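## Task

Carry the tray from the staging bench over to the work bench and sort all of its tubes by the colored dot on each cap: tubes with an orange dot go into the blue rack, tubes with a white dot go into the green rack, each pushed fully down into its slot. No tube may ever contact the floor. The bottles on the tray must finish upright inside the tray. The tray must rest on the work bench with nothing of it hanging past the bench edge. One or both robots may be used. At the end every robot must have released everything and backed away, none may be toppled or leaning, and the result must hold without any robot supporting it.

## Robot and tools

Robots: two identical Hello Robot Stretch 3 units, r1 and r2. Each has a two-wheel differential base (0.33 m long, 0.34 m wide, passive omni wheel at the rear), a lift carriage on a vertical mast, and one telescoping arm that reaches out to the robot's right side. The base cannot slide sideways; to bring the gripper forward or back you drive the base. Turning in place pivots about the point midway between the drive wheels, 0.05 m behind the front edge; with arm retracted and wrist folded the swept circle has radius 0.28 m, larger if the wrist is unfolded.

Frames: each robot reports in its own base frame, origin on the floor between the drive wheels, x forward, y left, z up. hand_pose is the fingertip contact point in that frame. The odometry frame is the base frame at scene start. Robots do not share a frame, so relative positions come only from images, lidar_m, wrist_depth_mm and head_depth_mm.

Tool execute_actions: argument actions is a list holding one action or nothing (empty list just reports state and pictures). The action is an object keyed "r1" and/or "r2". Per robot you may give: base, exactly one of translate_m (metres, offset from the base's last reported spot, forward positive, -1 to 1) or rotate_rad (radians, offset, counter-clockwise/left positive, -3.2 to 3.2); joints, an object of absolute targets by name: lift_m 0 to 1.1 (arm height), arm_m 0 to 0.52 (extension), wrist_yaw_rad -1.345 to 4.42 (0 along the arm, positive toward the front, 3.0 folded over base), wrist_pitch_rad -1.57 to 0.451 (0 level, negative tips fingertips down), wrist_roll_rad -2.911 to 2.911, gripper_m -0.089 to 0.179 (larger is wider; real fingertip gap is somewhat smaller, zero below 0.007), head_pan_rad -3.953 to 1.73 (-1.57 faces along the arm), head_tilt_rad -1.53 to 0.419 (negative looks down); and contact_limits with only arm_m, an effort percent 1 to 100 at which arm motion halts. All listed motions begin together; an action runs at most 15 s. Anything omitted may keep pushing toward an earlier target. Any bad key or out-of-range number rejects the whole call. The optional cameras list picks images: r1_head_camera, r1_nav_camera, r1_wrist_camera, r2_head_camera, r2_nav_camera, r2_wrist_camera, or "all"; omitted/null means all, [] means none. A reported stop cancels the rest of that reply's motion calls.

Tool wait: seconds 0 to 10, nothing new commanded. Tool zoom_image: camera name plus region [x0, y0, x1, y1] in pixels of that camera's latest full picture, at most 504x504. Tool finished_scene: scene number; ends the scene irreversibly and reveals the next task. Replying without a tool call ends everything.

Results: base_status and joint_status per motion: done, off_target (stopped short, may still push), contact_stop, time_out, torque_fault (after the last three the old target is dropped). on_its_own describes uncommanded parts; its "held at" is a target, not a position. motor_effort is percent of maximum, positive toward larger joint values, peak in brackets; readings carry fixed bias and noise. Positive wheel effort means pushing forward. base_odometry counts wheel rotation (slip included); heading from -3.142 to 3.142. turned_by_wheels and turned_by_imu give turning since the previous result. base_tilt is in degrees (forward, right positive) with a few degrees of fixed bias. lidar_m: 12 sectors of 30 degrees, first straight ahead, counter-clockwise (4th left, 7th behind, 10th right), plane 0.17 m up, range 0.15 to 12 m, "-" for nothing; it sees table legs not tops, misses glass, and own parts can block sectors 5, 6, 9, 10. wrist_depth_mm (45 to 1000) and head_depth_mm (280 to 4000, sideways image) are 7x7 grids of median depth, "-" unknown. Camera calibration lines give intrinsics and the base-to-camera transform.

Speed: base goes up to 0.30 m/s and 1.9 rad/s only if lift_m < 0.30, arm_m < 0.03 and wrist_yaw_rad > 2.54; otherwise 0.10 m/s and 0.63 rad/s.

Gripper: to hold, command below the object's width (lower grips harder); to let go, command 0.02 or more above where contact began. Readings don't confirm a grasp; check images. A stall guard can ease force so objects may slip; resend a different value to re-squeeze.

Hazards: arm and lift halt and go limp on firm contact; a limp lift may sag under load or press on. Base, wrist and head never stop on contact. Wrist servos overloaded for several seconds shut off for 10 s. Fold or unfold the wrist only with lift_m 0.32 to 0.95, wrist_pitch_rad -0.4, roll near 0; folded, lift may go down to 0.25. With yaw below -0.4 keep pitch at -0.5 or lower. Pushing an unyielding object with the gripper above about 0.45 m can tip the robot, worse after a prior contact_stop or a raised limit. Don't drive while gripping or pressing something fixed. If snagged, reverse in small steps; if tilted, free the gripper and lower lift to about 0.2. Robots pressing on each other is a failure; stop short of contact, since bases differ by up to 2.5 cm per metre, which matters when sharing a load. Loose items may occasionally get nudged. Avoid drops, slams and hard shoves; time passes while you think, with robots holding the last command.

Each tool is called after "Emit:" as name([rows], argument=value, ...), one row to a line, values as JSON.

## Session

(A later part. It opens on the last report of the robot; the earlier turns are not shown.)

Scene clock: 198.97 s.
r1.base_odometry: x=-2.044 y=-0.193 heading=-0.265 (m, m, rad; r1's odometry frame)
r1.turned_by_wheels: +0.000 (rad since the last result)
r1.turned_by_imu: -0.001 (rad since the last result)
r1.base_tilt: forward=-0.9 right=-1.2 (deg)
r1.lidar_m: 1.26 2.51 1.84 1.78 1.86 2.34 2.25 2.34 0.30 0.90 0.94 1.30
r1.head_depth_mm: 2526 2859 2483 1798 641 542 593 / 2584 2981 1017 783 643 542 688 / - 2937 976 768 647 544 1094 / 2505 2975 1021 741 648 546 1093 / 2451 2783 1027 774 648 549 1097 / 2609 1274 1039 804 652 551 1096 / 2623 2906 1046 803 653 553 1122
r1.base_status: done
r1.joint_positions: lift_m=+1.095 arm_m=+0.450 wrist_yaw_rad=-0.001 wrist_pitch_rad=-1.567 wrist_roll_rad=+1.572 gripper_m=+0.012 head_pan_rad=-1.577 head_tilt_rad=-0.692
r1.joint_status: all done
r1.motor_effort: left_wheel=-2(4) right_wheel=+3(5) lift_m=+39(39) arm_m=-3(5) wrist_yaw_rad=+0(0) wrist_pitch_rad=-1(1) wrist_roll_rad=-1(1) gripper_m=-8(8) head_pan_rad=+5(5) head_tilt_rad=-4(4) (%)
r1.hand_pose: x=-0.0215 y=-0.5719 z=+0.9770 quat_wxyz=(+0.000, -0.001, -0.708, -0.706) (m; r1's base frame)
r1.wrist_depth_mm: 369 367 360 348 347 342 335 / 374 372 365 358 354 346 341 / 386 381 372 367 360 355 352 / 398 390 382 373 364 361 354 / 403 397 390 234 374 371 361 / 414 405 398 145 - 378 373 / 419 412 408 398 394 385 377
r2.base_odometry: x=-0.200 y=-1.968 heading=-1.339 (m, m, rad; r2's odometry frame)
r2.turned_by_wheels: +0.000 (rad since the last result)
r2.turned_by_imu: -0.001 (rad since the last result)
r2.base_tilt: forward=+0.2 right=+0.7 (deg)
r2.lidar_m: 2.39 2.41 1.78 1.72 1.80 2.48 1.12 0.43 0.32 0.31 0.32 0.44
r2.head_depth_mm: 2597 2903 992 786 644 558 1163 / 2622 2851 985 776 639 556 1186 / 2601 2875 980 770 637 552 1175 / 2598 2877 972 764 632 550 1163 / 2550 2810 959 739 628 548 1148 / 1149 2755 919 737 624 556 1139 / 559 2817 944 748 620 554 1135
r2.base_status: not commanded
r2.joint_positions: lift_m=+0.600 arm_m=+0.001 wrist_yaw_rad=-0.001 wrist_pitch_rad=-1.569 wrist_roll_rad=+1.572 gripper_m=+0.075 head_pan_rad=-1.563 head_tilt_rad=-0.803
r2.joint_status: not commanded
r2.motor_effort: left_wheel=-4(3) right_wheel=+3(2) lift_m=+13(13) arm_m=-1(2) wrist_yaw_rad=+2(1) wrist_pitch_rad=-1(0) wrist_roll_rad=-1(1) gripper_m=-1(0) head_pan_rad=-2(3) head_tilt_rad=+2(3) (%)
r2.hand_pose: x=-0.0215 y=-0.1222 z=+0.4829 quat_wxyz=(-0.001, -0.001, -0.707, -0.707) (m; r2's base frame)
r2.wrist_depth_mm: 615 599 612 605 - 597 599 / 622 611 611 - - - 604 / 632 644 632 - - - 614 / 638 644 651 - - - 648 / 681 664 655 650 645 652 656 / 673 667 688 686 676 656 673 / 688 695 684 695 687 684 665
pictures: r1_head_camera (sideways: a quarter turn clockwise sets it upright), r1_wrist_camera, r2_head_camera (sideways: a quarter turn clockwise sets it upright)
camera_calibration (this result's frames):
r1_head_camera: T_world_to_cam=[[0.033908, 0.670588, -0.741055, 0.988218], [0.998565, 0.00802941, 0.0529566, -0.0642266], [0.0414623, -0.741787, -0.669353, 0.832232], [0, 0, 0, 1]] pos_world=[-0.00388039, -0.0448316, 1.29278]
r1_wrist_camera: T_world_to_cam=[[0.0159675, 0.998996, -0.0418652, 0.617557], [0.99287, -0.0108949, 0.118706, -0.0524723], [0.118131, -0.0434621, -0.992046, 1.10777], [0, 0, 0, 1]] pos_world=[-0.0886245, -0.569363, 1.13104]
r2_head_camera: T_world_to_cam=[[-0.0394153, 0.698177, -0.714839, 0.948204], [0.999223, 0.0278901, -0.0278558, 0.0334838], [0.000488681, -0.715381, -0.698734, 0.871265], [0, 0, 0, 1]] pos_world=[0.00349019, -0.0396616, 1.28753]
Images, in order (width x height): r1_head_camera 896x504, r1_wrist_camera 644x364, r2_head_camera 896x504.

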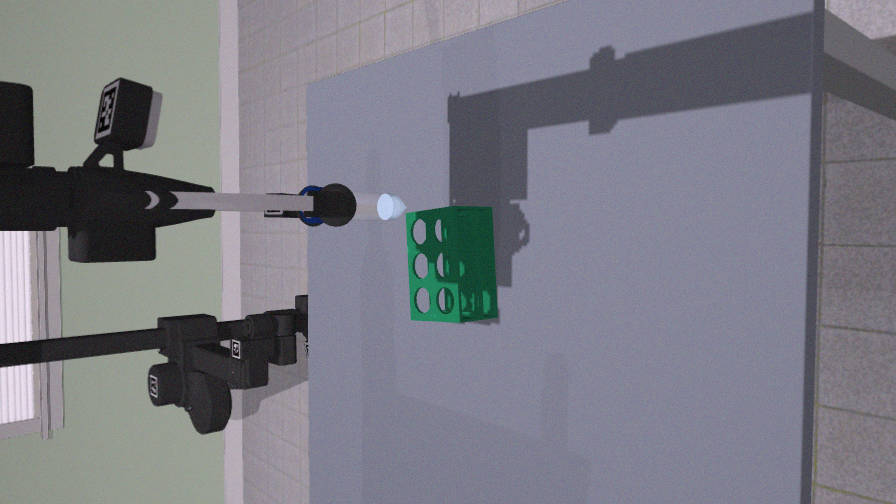

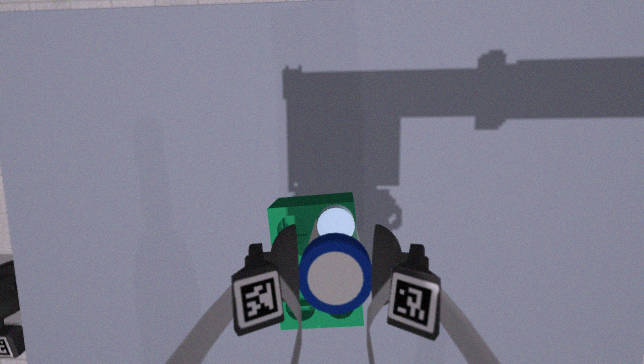

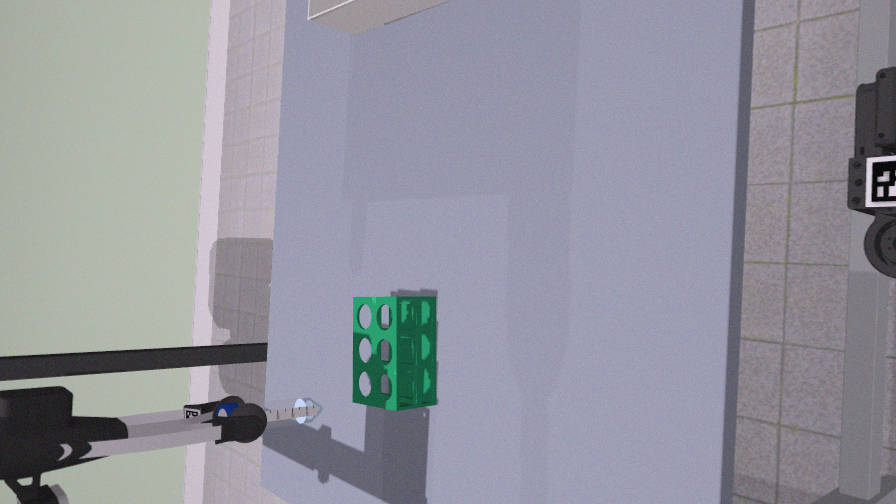

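Emit:
execute_actions([
  {"r1":{"base":{"translate_m":0.027},"joints":{"lift_m":1.06}}},
], cameras=["r2_head_camera","r1_head_camera"])

Emit:
zoom_image(camera="r1_head_camera", region=[320,130,520,310])

Emit:
zoom_image(camera="r2_head_camera", region=[250,290,450,450])

Scene clock: 202.47 s.
r1.base_odometry: x=-2.018 y=-0.200 heading=-0.265 (m, m, rad; r1's odometry frame)
r1.turned_by_wheels: +0.000 (rad since the last result)
r1.turned_by_imu: +0.000 (rad since the last result)
r1.base_tilt: forward=-0.8 right=-1.4 (deg)
r1.lidar_m: 1.23 2.51 1.85 1.78 1.84 2.36 2.28 2.37 0.32 0.91 0.94 1.30
r1.head_depth_mm: 2611 2950 2469 784 639 541 622 / 2655 2937 1017 785 644 543 805 / - 3038 1017 758 646 546 1088 / 2572 3032 1022 751 647 547 1094 / 2499 1293 1034 772 648 549 1100 / 2585 2811 1033 802 652 551 1098 / 2609 2943 1044 803 654 552 1127
r1.base_status: done
r1.joint_positions: lift_m=+1.060 arm_m=+0.450 wrist_yaw_rad=-0.001 wrist_pitch_rad=-1.567 wrist_roll_rad=+1.572 gripper_m=+0.012 head_pan_rad=-1.577 head_tilt_rad=-0.692
r1.joint_status: all done
r1.motor_effort: left_wheel=-2(3) right_wheel=+3(8) lift_m=+20(33) arm_m=-3(3) wrist_yaw_rad=+1(0) wrist_pitch_rad=-1(1) wrist_roll_rad=-1(1) gripper_m=-8(8) head_pan_rad=+5(5) head_tilt_rad=-5(6) (%)
r1.hand_pose: x=-0.0215 y=-0.5719 z=+0.9427 quat_wxyz=(+0.000, -0.001, -0.708, -0.706) (m; r1's base frame)
r1.wrist_depth_mm: 334 331 325 319 311 309 305 / 345 337 332 325 318 315 309 / 351 345 337 330 325 321 316 / 357 350 346 336 333 326 324 / 367 360 353 234 340 333 331 / 373 366 361 145 - 342 334 / 380 376 366 364 356 347 342
r2.base_odometry: x=-0.200 y=-1.968 heading=-1.339 (m, m, rad; r2's odometry frame)
r2.turned_by_wheels: +0.000 (rad since the last result)
r2.turned_by_imu: +0.000 (rad since the last result)
r2.base_tilt: forward=+0.3 right=+0.9 (deg)
r2.lidar_m: 2.40 2.41 1.78 1.72 1.79 2.48 1.12 0.43 0.32 0.31 0.32 0.44
r2.head_depth_mm: 2579 2910 995 781 644 558 1161 / 2583 2875 984 775 640 555 1182 / 2610 2857 978 771 636 552 1175 / 2601 2860 966 764 633 551 1160 / 2563 2781 963 741 627 549 1150 / 557 2738 913 732 624 556 1135 / 586 2867 946 754 620 554 1132
r2.base_status: not commanded
r2.joint_positions: lift_m=+0.600 arm_m=+0.001 wrist_yaw_rad=-0.001 wrist_pitch_rad=-1.569 wrist_roll_rad=+1.572 gripper_m=+0.075 head_pan_rad=-1.563 head_tilt_rad=-0.803
r2.joint_status: not commanded
r2.motor_effort: left_wheel=-3(3) right_wheel=+3(2) lift_m=+13(12) arm_m=-2(2) wrist_yaw_rad=+1(1) wrist_pitch_rad=-1(0) wrist_roll_rad=-1(1) gripper_m=+0(0) head_pan_rad=-3(2) head_tilt_rad=+3(1) (%)
r2.hand_pose: x=-0.0215 y=-0.1222 z=+0.4829 quat_wxyz=(-0.001, -0.001, -0.707, -0.707) (m; r2's base frame)
r2.wrist_depth_mm: 605 599 604 601 - 596 605 / 628 609 621 - - - 614 / 632 615 630 - - - 615 / 641 641 650 - - - 635 / 670 650 658 653 651 651 654 / 680 677 672 681 672 684 677 / 696 685 687 673 695 671 693
pictures: r1_head_camera (sideways: a quarter turn clockwise sets it upright), r2_head_camera (sideways: a quarter turn clockwise sets it upright)
camera_calibration (this result's frames):
r1_head_camera: T_world_to_cam=[[0.0339081, 0.670588, -0.741055, 0.988218], [0.998565, 0.0080293, 0.0529566, -0.0642266], [0.0414622, -0.741787, -0.669353, 0.832232], [0, 0, 0, 1]] pos_world=[-0.0038804, -0.0448316, 1.29278]
r2_head_camera: T_world_to_cam=[[-0.0394152, 0.698177, -0.714839, 0.948204], [0.999223, 0.02789, -0.0278558, 0.0334838], [0.000488595, -0.715381, -0.698734, 0.871265], [0, 0, 0, 1]] pos_world=[0.00349019, -0.0396616, 1.28753]
Images, in order (width x height): r1_head_camera 896x504, r2_head_camera 896x504.

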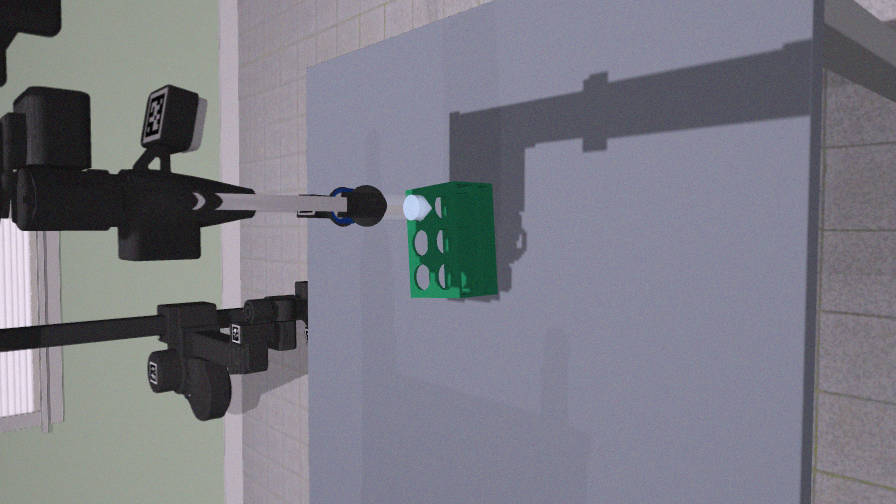

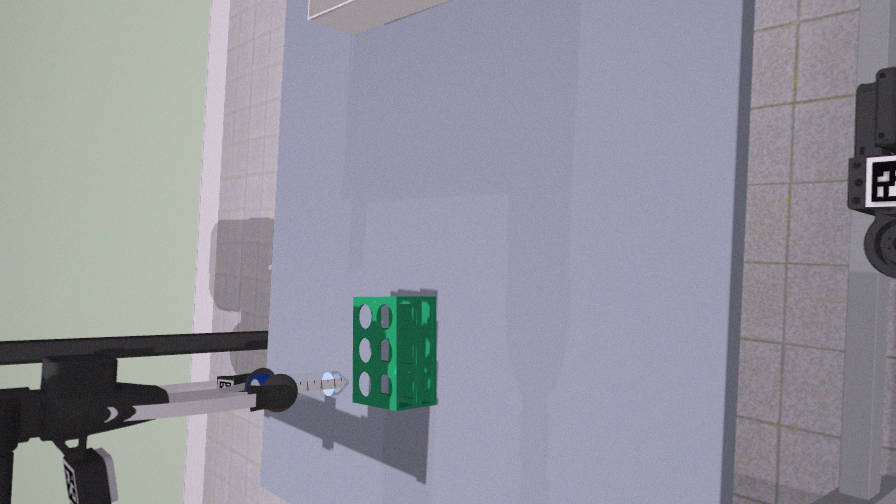

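Region (320, 130, 520, 310) of r1_head_camera's 896x504 image, scaled by 2.520, with more detail than that image has; it fills the top 454 rows of this view, and the rest is white.

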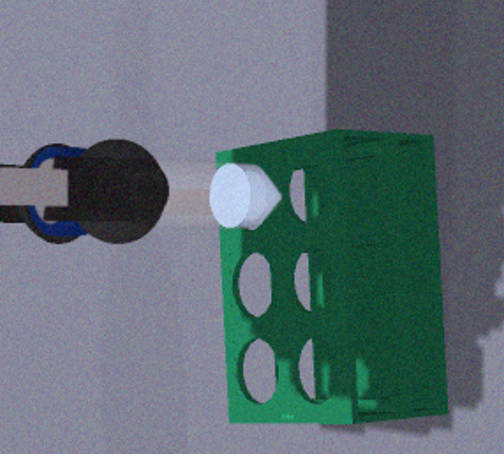

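Region (250, 290, 450, 450) of r2_head_camera's 896x504 image, scaled by 2.520, with more detail than that image has; it fills the top 403 rows of this view, and the rest is white.

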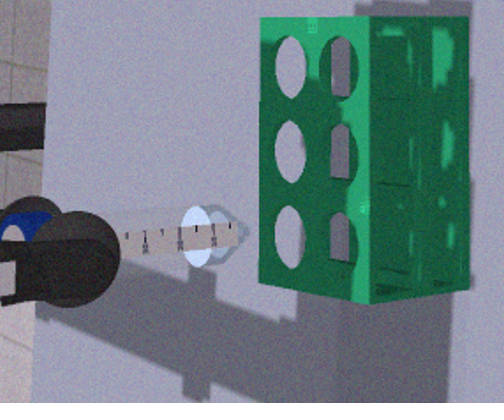

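Emit:
execute_actions([
  {"r1":{"joints":{"arm_m":0.456}}},
], cameras=[])

Emit:
execute_actions([
  {"r1":{"joints":{"lift_m":0.99}}},
], cameras=["r2_head_camera","r1_head_camera"])

Scene clock: 204.20 s.
r1.base_odometry: x=-2.018 y=-0.200 heading=-0.265 (m, m, rad; r1's odometry frame)
r1.turned_by_wheels: +0.000 (rad since the last result)
r1.turned_by_imu: +0.000 (rad since the last result)
r1.base_tilt: forward=-1.0 right=-1.3 (deg)
r1.lidar_m: 1.23 2.50 1.85 1.78 1.86 2.36 2.28 2.38 0.31 0.91 0.94 1.30
r1.head_depth_mm: 2618 2845 2481 783 639 541 622 / 2661 2953 1013 788 642 544 804 / - 2965 1019 759 643 544 1090 / 2558 2969 1023 752 646 549 1096 / 2510 1294 1029 775 651 549 1095 / 2606 2750 1034 798 651 549 1094 / 2613 2935 1043 804 655 553 1115
r1.base_status: not commanded
r1.joint_positions: lift_m=+1.060 arm_m=+0.456 wrist_yaw_rad=-0.001 wrist_pitch_rad=-1.567 wrist_roll_rad=+1.572 gripper_m=+0.012 head_pan_rad=-1.577 head_tilt_rad=-0.692
r1.joint_status: all done
r1.motor_effort: left_wheel=-2(2) right_wheel=+3(4) lift_m=+20(21) arm_m=+3(3) wrist_yaw_rad=+1(1) wrist_pitch_rad=-1(1) wrist_roll_rad=-1(1) gripper_m=-8(8) head_pan_rad=+4(4) head_tilt_rad=-5(5) (%)
r1.hand_pose: x=-0.0215 y=-0.5773 z=+0.9427 quat_wxyz=(+0.000, -0.001, -0.708, -0.706) (m; r1's base frame)
r1.wrist_depth_mm: 337 330 326 321 314 310 304 / 341 338 330 326 320 315 310 / 350 347 338 332 326 321 316 / 353 354 348 334 332 329 321 / 365 358 354 234 339 335 330 / 375 369 363 145 - 344 335 / 383 373 368 361 359 349 342
r2.base_odometry: x=-0.200 y=-1.968 heading=-1.339 (m, m, rad; r2's odometry frame)
r2.turned_by_wheels: +0.000 (rad since the last result)
r2.turned_by_imu: +0.000 (rad since the last result)
r2.base_tilt: forward=+0.0 right=+0.7 (deg)
r2.lidar_m: 2.40 2.41 1.78 1.72 1.80 2.48 1.12 0.43 0.32 0.31 0.32 0.44
r2.head_depth_mm: 2572 2869 990 783 644 559 1168 / 2624 2887 986 774 640 557 1179 / 2590 2893 975 771 637 552 1175 / 2579 2912 965 767 630 550 1171 / 2521 2831 959 738 628 549 1142 / 555 2696 884 733 623 556 1139 / 575 2876 941 748 621 554 1128
r2.base_status: not commanded
r2.joint_positions: lift_m=+0.600 arm_m=+0.001 wrist_yaw_rad=-0.001 wrist_pitch_rad=-1.569 wrist_roll_rad=+1.572 gripper_m=+0.075 head_pan_rad=-1.563 head_tilt_rad=-0.803
r2.joint_status: not commanded
r2.motor_effort: left_wheel=-3(3) right_wheel=+3(3) lift_m=+12(12) arm_m=-2(1) wrist_yaw_rad=+2(1) wrist_pitch_rad=-1(1) wrist_roll_rad=-1(1) gripper_m=+0(0) head_pan_rad=-3(3) head_tilt_rad=+2(3) (%)
r2.hand_pose: x=-0.0215 y=-0.1222 z=+0.4829 quat_wxyz=(-0.001, -0.001, -0.707, -0.707) (m; r2's base frame)
r2.wrist_depth_mm: 612 610 605 605 - 586 614 / 620 616 599 - - - 618 / 622 634 626 - - - 622 / 658 644 655 - - - 644 / 677 663 651 663 654 658 649 / 681 696 679 666 682 663 664 / 703 689 663 693 680 689 678
pictures: none
No camera images: the call's "cameras" was empty. Leave "cameras" out to get every camera's image.

Scene clock: 205.67 s.
r1.base_odometry: x=-2.018 y=-0.200 heading=-0.265 (m, m, rad; r1's odometry frame)
r1.turned_by_wheels: +0.000 (rad since the last result)
r1.turned_by_imu: +0.000 (rad since the last result)
r1.base_tilt: forward=-0.9 right=-1.5 (deg)
r1.lidar_m: 1.23 2.50 1.84 1.78 1.85 2.36 2.28 2.37 0.31 0.91 0.94 1.30
r1.head_depth_mm: 2477 - 2453 785 641 541 623 / - 2947 1010 786 644 543 804 / - - 979 755 646 545 1089 / 2586 2878 1025 743 647 548 1090 / 2491 1289 1031 775 650 547 1101 / 2587 2813 1036 798 651 550 1100 / 2604 2925 1033 805 656 551 1126
r1.base_status: not commanded
r1.joint_positions: lift_m=+0.990 arm_m=+0.456 wrist_yaw_rad=-0.001 wrist_pitch_rad=-1.567 wrist_roll_rad=+1.572 gripper_m=+0.012 head_pan_rad=-1.577 head_tilt_rad=-0.692
r1.joint_status: all done
r1.motor_effort: left_wheel=-2(2) right_wheel=+4(3) lift_m=+20(19) arm_m=+3(3) wrist_yaw_rad=+1(1) wrist_pitch_rad=-1(1) wrist_roll_rad=-1(1) gripper_m=-8(8) head_pan_rad=+4(4) head_tilt_rad=-4(5) (%)
r1.hand_pose: x=-0.0215 y=-0.5773 z=+0.8727 quat_wxyz=(+0.000, -0.001, -0.708, -0.706) (m; r1's base frame)
r1.wrist_depth_mm: 263 260 256 253 247 243 239 / 270 266 262 257 252 250 245 / 278 273 266 263 256 254 249 / 283 276 271 264 261 258 255 / 290 284 278 211 268 263 259 / 296 290 284 145 - 269 264 / 301 297 290 224 281 272 270
r2.base_odometry: x=-0.200 y=-1.968 heading=-1.339 (m, m, rad; r2's odometry frame)
r2.turned_by_wheels: +0.000 (rad since the last result)
r2.turned_by_imu: +0.000 (rad since the last result)
r2.base_tilt: forward=+0.3 right=+0.8 (deg)
r2.lidar_m: 2.40 2.41 1.78 1.72 1.79 2.49 1.12 0.43 0.32 0.31 0.32 0.44
r2.head_depth_mm: 2562 2857 994 784 644 560 1170 / 2554 2883 987 776 639 556 1185 / 2621 2912 978 769 636 552 1174 / 2617 2876 966 765 631 551 1164 / 2503 2825 957 737 627 549 1149 / 571 616 851 734 626 556 1138 / 531 2800 942 746 622 552 1135
r2.base_status: not commanded
r2.joint_positions: lift_m=+0.600 arm_m=+0.001 wrist_yaw_rad=-0.001 wrist_pitch_rad=-1.569 wrist_roll_rad=+1.572 gripper_m=+0.075 head_pan_rad=-1.563 head_tilt_rad=-0.803
r2.joint_status: not commanded
r2.motor_effort: left_wheel=-3(4) right_wheel=+3(2) lift_m=+12(12) arm_m=-2(2) wrist_yaw_rad=+1(1) wrist_pitch_rad=-1(0) wrist_roll_rad=-1(1) gripper_m=+0(0) head_pan_rad=-3(3) head_tilt_rad=+2(3) (%)
r2.hand_pose: x=-0.0215 y=-0.1222 z=+0.4829 quat_wxyz=(-0.001, -0.001, -0.707, -0.707) (m; r2's base frame)
r2.wrist_depth_mm: 602 602 606 604 - 604 589 / 622 614 611 - - - 621 / 650 622 630 - - - 624 / 642 648 642 - - - 643 / 656 665 646 656 645 672 640 / 683 679 677 682 672 677 654 / 709 682 671 696 678 690 690
pictures: r1_head_camera (sideways: a quarter turn clockwise sets it upright), r2_head_camera (sideways: a quarter turn clockwise sets it upright)
camera_calibration (this result's frames):
r1_head_camera: T_world_to_cam=[[0.0339082, 0.670588, -0.741055, 0.988218], [0.998565, 0.00802918, 0.0529566, -0.0642266], [0.0414621, -0.741787, -0.669353, 0.832232], [0, 0, 0, 1]] pos_world=[-0.0038804, -0.0448316, 1.29278]
r2_head_camera: T_world_to_cam=[[-0.0394153, 0.698177, -0.714839, 0.948204], [0.999223, 0.0278901, -0.0278558, 0.0334838], [0.000488681, -0.715381, -0.698734, 0.871265], [0, 0, 0, 1]] pos_world=[0.00349019, -0.0396616, 1.28753]
Images, in order (width x height): r1_head_camera 896x504, r2_head_camera 896x504.

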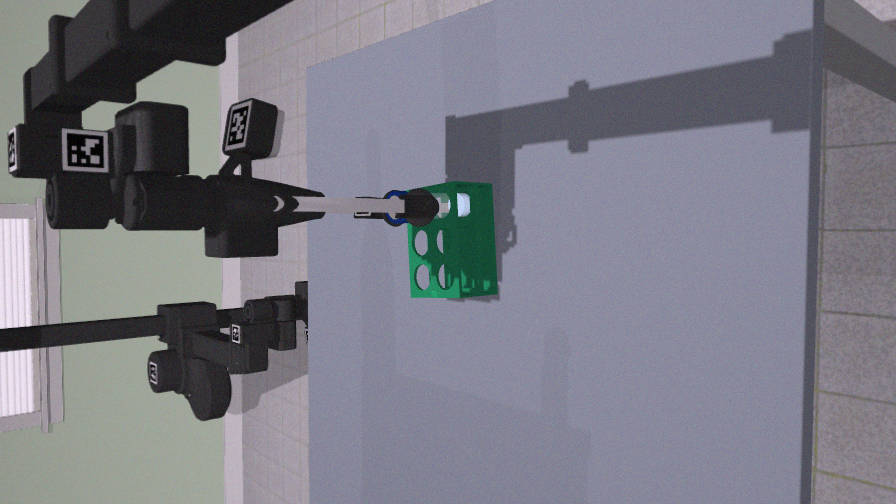

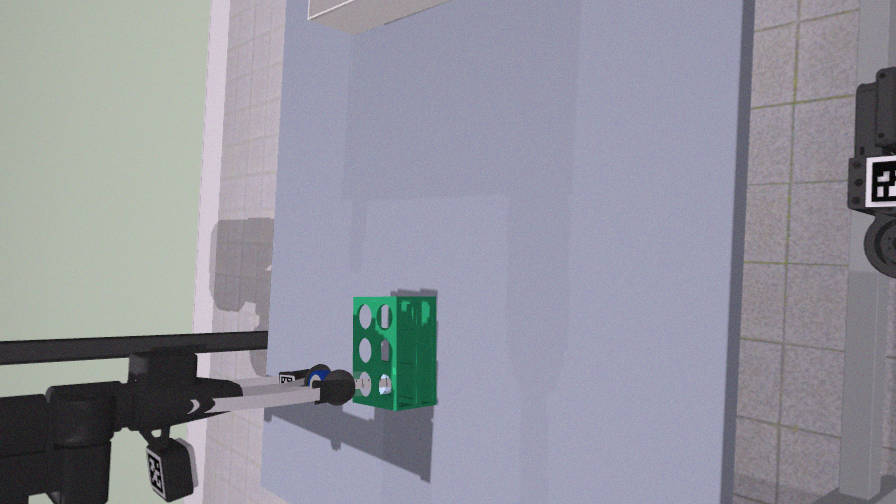

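Emit:
execute_actions([
  {"r1":{"joints":{"lift_m":0.984}}},
], cameras=[])

Emit:
execute_actions([
  {"r1":{"joints":{"gripper_m":0.075}}},
], cameras=[])

Emit:
execute_actions([
  {"r1":{"joints":{"lift_m":1.045}}},
], cameras=[])

Emit:
execute_actions([
  {"r1":{"base":{"translate_m":0.653},"joints":{"arm_m":0.482}}},
], cameras=["r1_wrist_camera","r2_head_camera","r1_head_camera"])

Scene clock: 207.57 s.
r1.base_odometry: x=-2.018 y=-0.200 heading=-0.265 (m, m, rad; r1's odometry frame)
r1.turned_by_wheels: +0.000 (rad since the last result)
r1.turned_by_imu: +0.000 (rad since the last result)
r1.base_tilt: forward=-0.8 right=-1.5 (deg)
r1.lidar_m: 1.23 2.51 1.85 1.78 1.86 2.35 2.28 2.37 0.32 0.90 0.94 1.30
r1.head_depth_mm: 2459 - 2431 784 639 542 625 / 2489 2914 994 788 642 543 807 / 2481 - 981 754 645 545 1091 / 2575 2877 985 754 648 547 1095 / 2498 1281 1032 775 651 549 1098 / 2622 2787 1036 802 650 551 1103 / 2575 2951 1042 803 655 553 1119
r1.base_status: not commanded
r1.joint_positions: lift_m=+0.984 arm_m=+0.456 wrist_yaw_rad=-0.001 wrist_pitch_rad=-1.567 wrist_roll_rad=+1.572 gripper_m=+0.012 head_pan_rad=-1.577 head_tilt_rad=-0.692
r1.joint_status: all done
r1.motor_effort: left_wheel=-2(3) right_wheel=+4(4) lift_m=+17(20) arm_m=+3(3) wrist_yaw_rad=+1(0) wrist_pitch_rad=-1(1) wrist_roll_rad=-1(1) gripper_m=-8(8) head_pan_rad=+4(4) head_tilt_rad=-5(5) (%)
r1.hand_pose: x=-0.0215 y=-0.5773 z=+0.8669 quat_wxyz=(+0.000, -0.001, -0.708, -0.706) (m; r1's base frame)
r1.wrist_depth_mm: 258 256 251 246 242 239 235 / 264 259 256 252 248 243 239 / 268 266 260 255 251 247 245 / 276 272 266 259 258 252 249 / 281 279 272 203 261 258 253 / 289 283 278 144 - 264 259 / 296 290 285 215 273 268 262
r2.base_odometry: x=-0.200 y=-1.968 heading=-1.339 (m, m, rad; r2's odometry frame)
r2.turned_by_wheels: +0.000 (rad since the last result)
r2.turned_by_imu: +0.000 (rad since the last result)
r2.base_tilt: forward=+0.0 right=+0.8 (deg)
r2.lidar_m: 2.40 2.41 1.78 1.72 1.79 2.48 1.12 0.43 0.32 0.31 0.32 0.44
r2.head_depth_mm: 2588 2887 994 783 645 559 1166 / 2594 2913 989 775 640 556 1180 / 2609 2855 978 773 636 552 1180 / 2592 2865 967 763 633 550 1171 / 2513 2797 964 740 628 547 1147 / 558 617 852 733 623 555 1144 / 535 2849 942 750 619 554 1135
r2.base_status: not commanded
r2.joint_positions: lift_m=+0.600 arm_m=+0.001 wrist_yaw_rad=-0.001 wrist_pitch_rad=-1.569 wrist_roll_rad=+1.572 gripper_m=+0.075 head_pan_rad=-1.563 head_tilt_rad=-0.803
r2.joint_status: not commanded
r2.motor_effort: left_wheel=-4(3) right_wheel=+3(3) lift_m=+12(13) arm_m=-2(2) wrist_yaw_rad=+2(2) wrist_pitch_rad=+0(0) wrist_roll_rad=-1(1) gripper_m=+0(1) head_pan_rad=-3(3) head_tilt_rad=+3(3) (%)
r2.hand_pose: x=-0.0215 y=-0.1222 z=+0.4829 quat_wxyz=(-0.001, -0.001, -0.707, -0.707) (m; r2's base frame)
r2.wrist_depth_mm: 602 606 614 601 - 594 586 / 613 615 610 - - - 612 / 625 627 629 - - - 623 / 651 634 644 - - - 645 / 666 652 648 667 659 652 657 / 681 684 664 677 657 665 677 / 699 698 684 685 692 672 692
pictures: none
No camera images: the call's "cameras" was empty. Leave "cameras" out to get every camera's image.

Scene clock: 208.67 s.
r1.base_odometry: x=-2.018 y=-0.200 heading=-0.265 (m, m, rad; r1's odometry frame)
r1.turned_by_wheels: +0.000 (rad since the last result)
r1.turned_by_imu: +0.000 (rad since the last result)
r1.base_tilt: forward=-0.9 right=-1.3 (deg)
r1.lidar_m: 1.23 2.50 1.85 1.78 1.85 2.36 2.28 2.37 0.32 0.91 0.94 1.30
r1.head_depth_mm: 2459 - 2351 783 640 542 621 / 2498 2961 973 786 644 545 806 / 2485 - 981 761 645 546 1092 / 2575 2896 979 751 650 548 1099 / 2485 1298 1033 773 650 550 1095 / 2566 2747 1038 801 652 550 1094 / 2581 2943 1043 805 654 551 1124
r1.base_status: not commanded
r1.joint_positions: lift_m=+0.984 arm_m=+0.456 wrist_yaw_rad=-0.001 wrist_pitch_rad=-1.567 wrist_roll_rad=+1.572 gripper_m=+0.075 head_pan_rad=-1.577 head_tilt_rad=-0.692
r1.joint_status: all done
r1.motor_effort: left_wheel=-2(2) right_wheel=+4(4) lift_m=+19(20) arm_m=+3(3) wrist_yaw_rad=+1(1) wrist_pitch_rad=-1(1) wrist_roll_rad=-1(1) gripper_m=+0(81) head_pan_rad=+4(5) head_tilt_rad=-7(5) (%)
r1.hand_pose: x=-0.0215 y=-0.5772 z=+0.8668 quat_wxyz=(+0.000, -0.001, -0.708, -0.706) (m; r1's base frame)
r1.wrist_depth_mm: 257 254 251 246 242 238 236 / 264 259 255 251 248 244 239 / 270 265 260 255 252 247 244 / 275 270 264 259 258 254 249 / 281 276 271 204 262 258 253 / 286 283 246 144 267 262 258 / 293 289 284 214 273 269 264
r2.base_odometry: x=-0.200 y=-1.968 heading=-1.339 (m, m, rad; r2's odometry frame)
r2.turned_by_wheels: +0.000 (rad since the last result)
r2.turned_by_imu: +0.000 (rad since the last result)
r2.base_tilt: forward=+0.0 right=+0.5 (deg)
r2.lidar_m: 2.40 2.41 1.78 1.72 1.79 2.48 1.11 0.43 0.32 0.31 0.32 0.44
r2.head_depth_mm: 2570 2930 988 783 645 561 1165 / 2601 2864 986 776 641 556 1178 / 2583 2901 979 769 636 553 1177 / 2623 2913 966 762 634 551 1168 / 2544 2803 960 736 628 547 1141 / 556 616 786 735 626 556 1139 / 533 2823 941 747 620 553 1130
r2.base_status: not commanded
r2.joint_positions: lift_m=+0.600 arm_m=+0.001 wrist_yaw_rad=-0.001 wrist_pitch_rad=-1.569 wrist_roll_rad=+1.572 gripper_m=+0.075 head_pan_rad=-1.563 head_tilt_rad=-0.803
r2.joint_status: not commanded
r2.motor_effort: left_wheel=-3(3) right_wheel=+3(3) lift_m=+12(12) arm_m=-2(2) wrist_yaw_rad=+2(2) wrist_pitch_rad=+0(0) wrist_roll_rad=-1(1) gripper_m=+0(0) head_pan_rad=-2(3) head_tilt_rad=+2(2) (%)
r2.hand_pose: x=-0.0215 y=-0.1222 z=+0.4829 quat_wxyz=(-0.001, -0.001, -0.707, -0.707) (m; r2's base frame)
r2.wrist_depth_mm: 602 606 607 604 - 598 598 / 624 607 625 - - - 605 / 638 650 632 - - - 611 / 643 643 645 - - - 631 / 668 668 656 663 668 650 651 / 681 688 682 670 663 677 659 / 710 700 687 697 684 675 668
pictures: none
No camera images: the call's "cameras" was empty. Leave "cameras" out to get every camera's image.

Scene clock: 210.07 s.
r1.base_odometry: x=-2.018 y=-0.200 heading=-0.265 (m, m, rad; r1's odometry frame)
r1.turned_by_wheels: +0.000 (rad since the last result)
r1.turned_by_imu: +0.000 (rad since the last result)
r1.base_tilt: forward=-0.9 right=-1.4 (deg)
r1.lidar_m: 1.23 2.50 1.84 1.78 1.85 2.36 2.28 2.38 0.32 0.91 0.94 1.29
r1.head_depth_mm: 2694 2868 2448 786 640 542 623 / 2572 2895 1020 785 642 542 804 / - 2983 1020 739 647 545 1091 / 2562 2942 1027 750 648 546 1096 / 2509 1293 1034 773 649 549 1090 / 2625 2791 1034 802 651 549 1104 / 2604 2955 1040 803 653 552 1128
r1.base_status: not commanded
r1.joint_positions: lift_m=+1.045 arm_m=+0.456 wrist_yaw_rad=-0.001 wrist_pitch_rad=-1.567 wrist_roll_rad=+1.572 gripper_m=+0.075 head_pan_rad=-1.577 head_tilt_rad=-0.692
r1.joint_status: all done
r1.motor_effort: left_wheel=-2(2) right_wheel=+5(4) lift_m=+39(40) arm_m=+3(3) wrist_yaw_rad=+1(0) wrist_pitch_rad=-1(0) wrist_roll_rad=-1(1) gripper_m=+0(1) head_pan_rad=+4(4) head_tilt_rad=-6(4) (%)
r1.hand_pose: x=-0.0215 y=-0.5772 z=+0.9270 quat_wxyz=(+0.000, -0.001, -0.708, -0.706) (m; r1's base frame)
r1.wrist_depth_mm: 320 316 308 306 300 294 290 / 327 321 315 312 307 300 295 / 333 329 323 316 309 307 301 / 339 338 330 305 317 310 309 / 349 341 336 212 322 317 311 / 355 349 342 276 333 324 321 / 364 360 351 344 337 330 325
r2.base_odometry: x=-0.200 y=-1.968 heading=-1.339 (m, m, rad; r2's odometry frame)
r2.turned_by_wheels: +0.000 (rad since the last result)
r2.turned_by_imu: +0.000 (rad since the last result)
r2.base_tilt: forward=+0.0 right=+0.7 (deg)
r2.lidar_m: 2.40 2.41 1.78 1.72 1.79 2.48 1.11 0.43 0.32 0.31 0.32 0.44
r2.head_depth_mm: 2591 2845 988 784 643 559 1161 / 2599 2934 988 777 640 555 1185 / 2598 2886 977 770 637 555 1177 / 2614 2897 967 764 632 550 1168 / 2533 2779 958 741 628 548 1143 / 557 703 786 733 624 556 1140 / 567 2852 939 747 622 552 1131
r2.base_status: not commanded
r2.joint_positions: lift_m=+0.600 arm_m=+0.001 wrist_yaw_rad=-0.001 wrist_pitch_rad=-1.569 wrist_roll_rad=+1.572 gripper_m=+0.075 head_pan_rad=-1.563 head_tilt_rad=-0.803
r2.joint_status: not commanded
r2.motor_effort: left_wheel=-4(3) right_wheel=+3(3) lift_m=+12(12) arm_m=-1(1) wrist_yaw_rad=+2(2) wrist_pitch_rad=-1(0) wrist_roll_rad=-1(1) gripper_m=+0(1) head_pan_rad=-2(2) head_tilt_rad=+2(1) (%)
r2.hand_pose: x=-0.0215 y=-0.1222 z=+0.4829 quat_wxyz=(-0.001, -0.001, -0.707, -0.707) (m; r2's base frame)
r2.wrist_depth_mm: 623 608 594 598 - 597 599 / 628 611 616 - - - 600 / 630 637 624 - - - 625 / 634 653 652 - - - 626 / 679 657 648 673 655 665 646 / 680 671 670 666 685 649 661 / 695 687 677 691 690 678 683
pictures: none
No camera images: the call's "cameras" was empty. Leave "cameras" out to get every camera's image.

Scene clock: 217.83 s.
r1.base_odometry: x=-1.388 y=-0.371 heading=-0.266 (m, m, rad; r1's odometry frame)
r1.turned_by_wheels: +0.000 (rad since the last result)
r1.turned_by_imu: -0.001 (rad since the last result)
r1.base_tilt: forward=-1.0 right=-1.3 (deg)
r1.lidar_m: 2.34 2.49 1.84 1.78 1.85 2.55 2.93 0.88 0.95 0.91 0.95 0.60
r1.head_depth_mm: 2652 1257 1002 739 611 541 1094 / 2622 2884 823 743 618 544 1094 / - 2957 917 740 623 545 1105 / 2586 2997 921 595 617 548 1110 / 2605 2963 1030 777 633 549 1112 / 2602 2979 1036 803 654 550 1120 / 2583 3013 1043 784 657 553 1126
r1.base_status: done
r1.joint_positions: lift_m=+1.045 arm_m=+0.482 wrist_yaw_rad=-0.001 wrist_pitch_rad=-1.567 wrist_roll_rad=+1.572 gripper_m=+0.075 head_pan_rad=-1.577 head_tilt_rad=-0.692
r1.joint_status: all done
r1.motor_effort: left_wheel=-2(3) right_wheel=+3(8) lift_m=+38(39) arm_m=+3(1) wrist_yaw_rad=+1(1) wrist_pitch_rad=-1(0) wrist_roll_rad=-1(1) gripper_m=+0(1) head_pan_rad=+5(5) head_tilt_rad=-4(5) (%)
r1.hand_pose: x=-0.0215 y=-0.6032 z=+0.9270 quat_wxyz=(+0.000, -0.001, -0.708, -0.706) (m; r1's base frame)
r1.wrist_depth_mm: 179 219 306 246 297 290 287 / 273 279 312 252 303 297 294 / 333 323 319 306 308 302 298 / 341 328 325 290 315 308 308 / 348 334 334 209 320 294 313 / 355 336 308 301 329 200 320 / 364 311 283 281 284 180 320
r2.base_odometry: x=-0.200 y=-1.968 heading=-1.339 (m, m, rad; r2's odometry frame)
r2.turned_by_wheels: +0.000 (rad since the last result)
r2.turned_by_imu: -0.001 (rad since the last result)
r2.base_tilt: forward=+0.1 right=+0.7 (deg)
r2.lidar_m: 2.40 2.40 1.78 1.72 1.79 2.49 1.11 0.43 0.32 0.31 0.32 0.44
r2.head_depth_mm: 2521 2819 991 782 645 560 1167 / 2592 2844 986 776 639 556 1178 / 2584 2890 974 772 636 554 1169 / 2586 2908 971 765 633 549 1173 / 2600 2854 961 740 628 547 1141 / 2643 2839 946 735 624 556 1136 / 2636 2864 943 747 622 553 1129
r2.base_status: not commanded
r2.joint_positions: lift_m=+0.600 arm_m=+0.001 wrist_yaw_rad=-0.001 wrist_pitch_rad=-1.569 wrist_roll_rad=+1.572 gripper_m=+0.075 head_pan_rad=-1.563 head_tilt_rad=-0.803
r2.joint_status: not commanded
r2.motor_effort: left_wheel=-3(3) right_wheel=+3(3) lift_m=+12(13) arm_m=-1(2) wrist_yaw_rad=+2(2) wrist_pitch_rad=-1(1) wrist_roll_rad=-1(1) gripper_m=+0(0) head_pan_rad=-2(3) head_tilt_rad=+1(2) (%)
r2.hand_pose: x=-0.0215 y=-0.1222 z=+0.4829 quat_wxyz=(-0.001, -0.001, -0.707, -0.707) (m; r2's base frame)
r2.wrist_depth_mm: 615 592 596 609 - 599 597 / 618 621 616 - - - 606 / 635 633 639 - - - 623 / 639 647 640 - - - 631 / 683 663 675 650 655 661 654 / 686 662 686 668 688 675 666 / 687 693 683 711 677 691 671
pictures: r1_head_camera (sideways: a quarter turn clockwise sets it upright), r1_wrist_camera, r2_head_camera (sideways: a quarter turn clockwise sets it upright)
camera_calibration (this result's frames):
r1_head_camera: T_world_to_cam=[[0.033908, 0.670588, -0.741055, 0.988218], [0.998565, 0.00802941, 0.0529566, -0.0642266], [0.0414623, -0.741787, -0.669353, 0.832232], [0, 0, 0, 1]] pos_world=[-0.00388039, -0.0448316, 1.29278]
r1_wrist_camera: T_world_to_cam=[[0.0159681, 0.99902, -0.0412853, 0.646166], [0.99287, -0.0109644, 0.1187, -0.0469165], [0.118131, -0.0428864, -0.992071, 1.0572], [0, 0, 0, 1]] pos_world=[-0.0886244, -0.600707, 1.08106]
r2_head_camera: T_world_to_cam=[[-0.0394153, 0.698177, -0.714839, 0.948204], [0.999223, 0.0278901, -0.0278558, 0.0334838], [0.000488681, -0.715381, -0.698734, 0.871265], [0, 0, 0, 1]] pos_world=[0.00349019, -0.0396616, 1.28753]
Images, in order (width x height): r1_head_camera 896x504, r1_wrist_camera 644x364, r2_head_camera 896x504.

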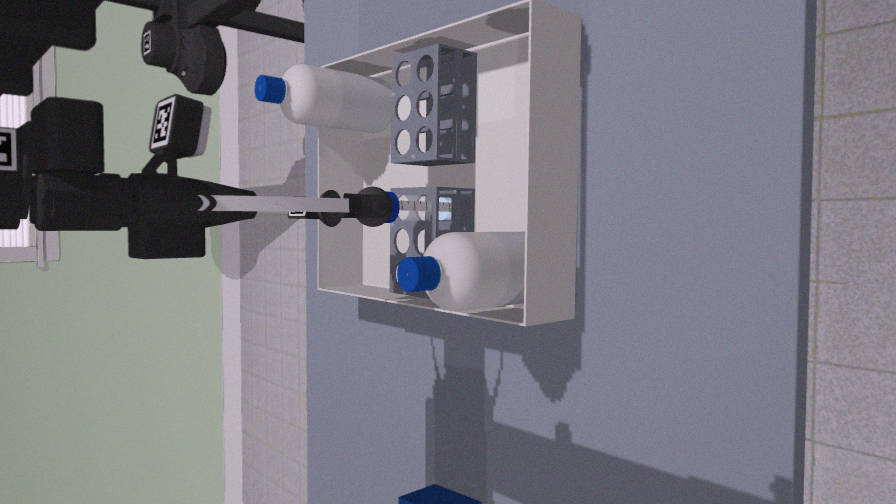

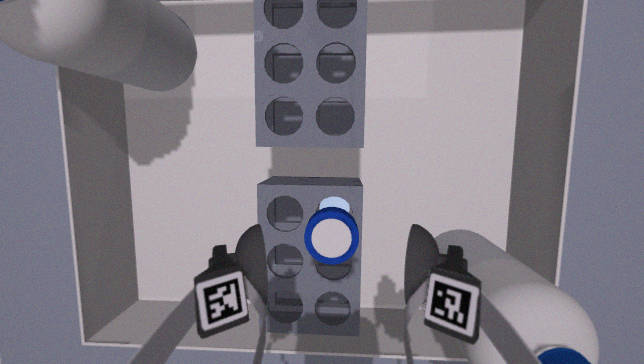

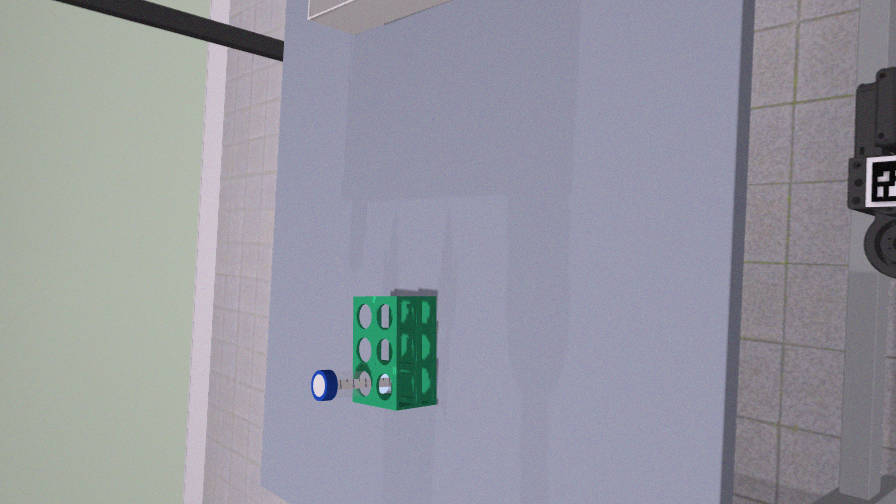

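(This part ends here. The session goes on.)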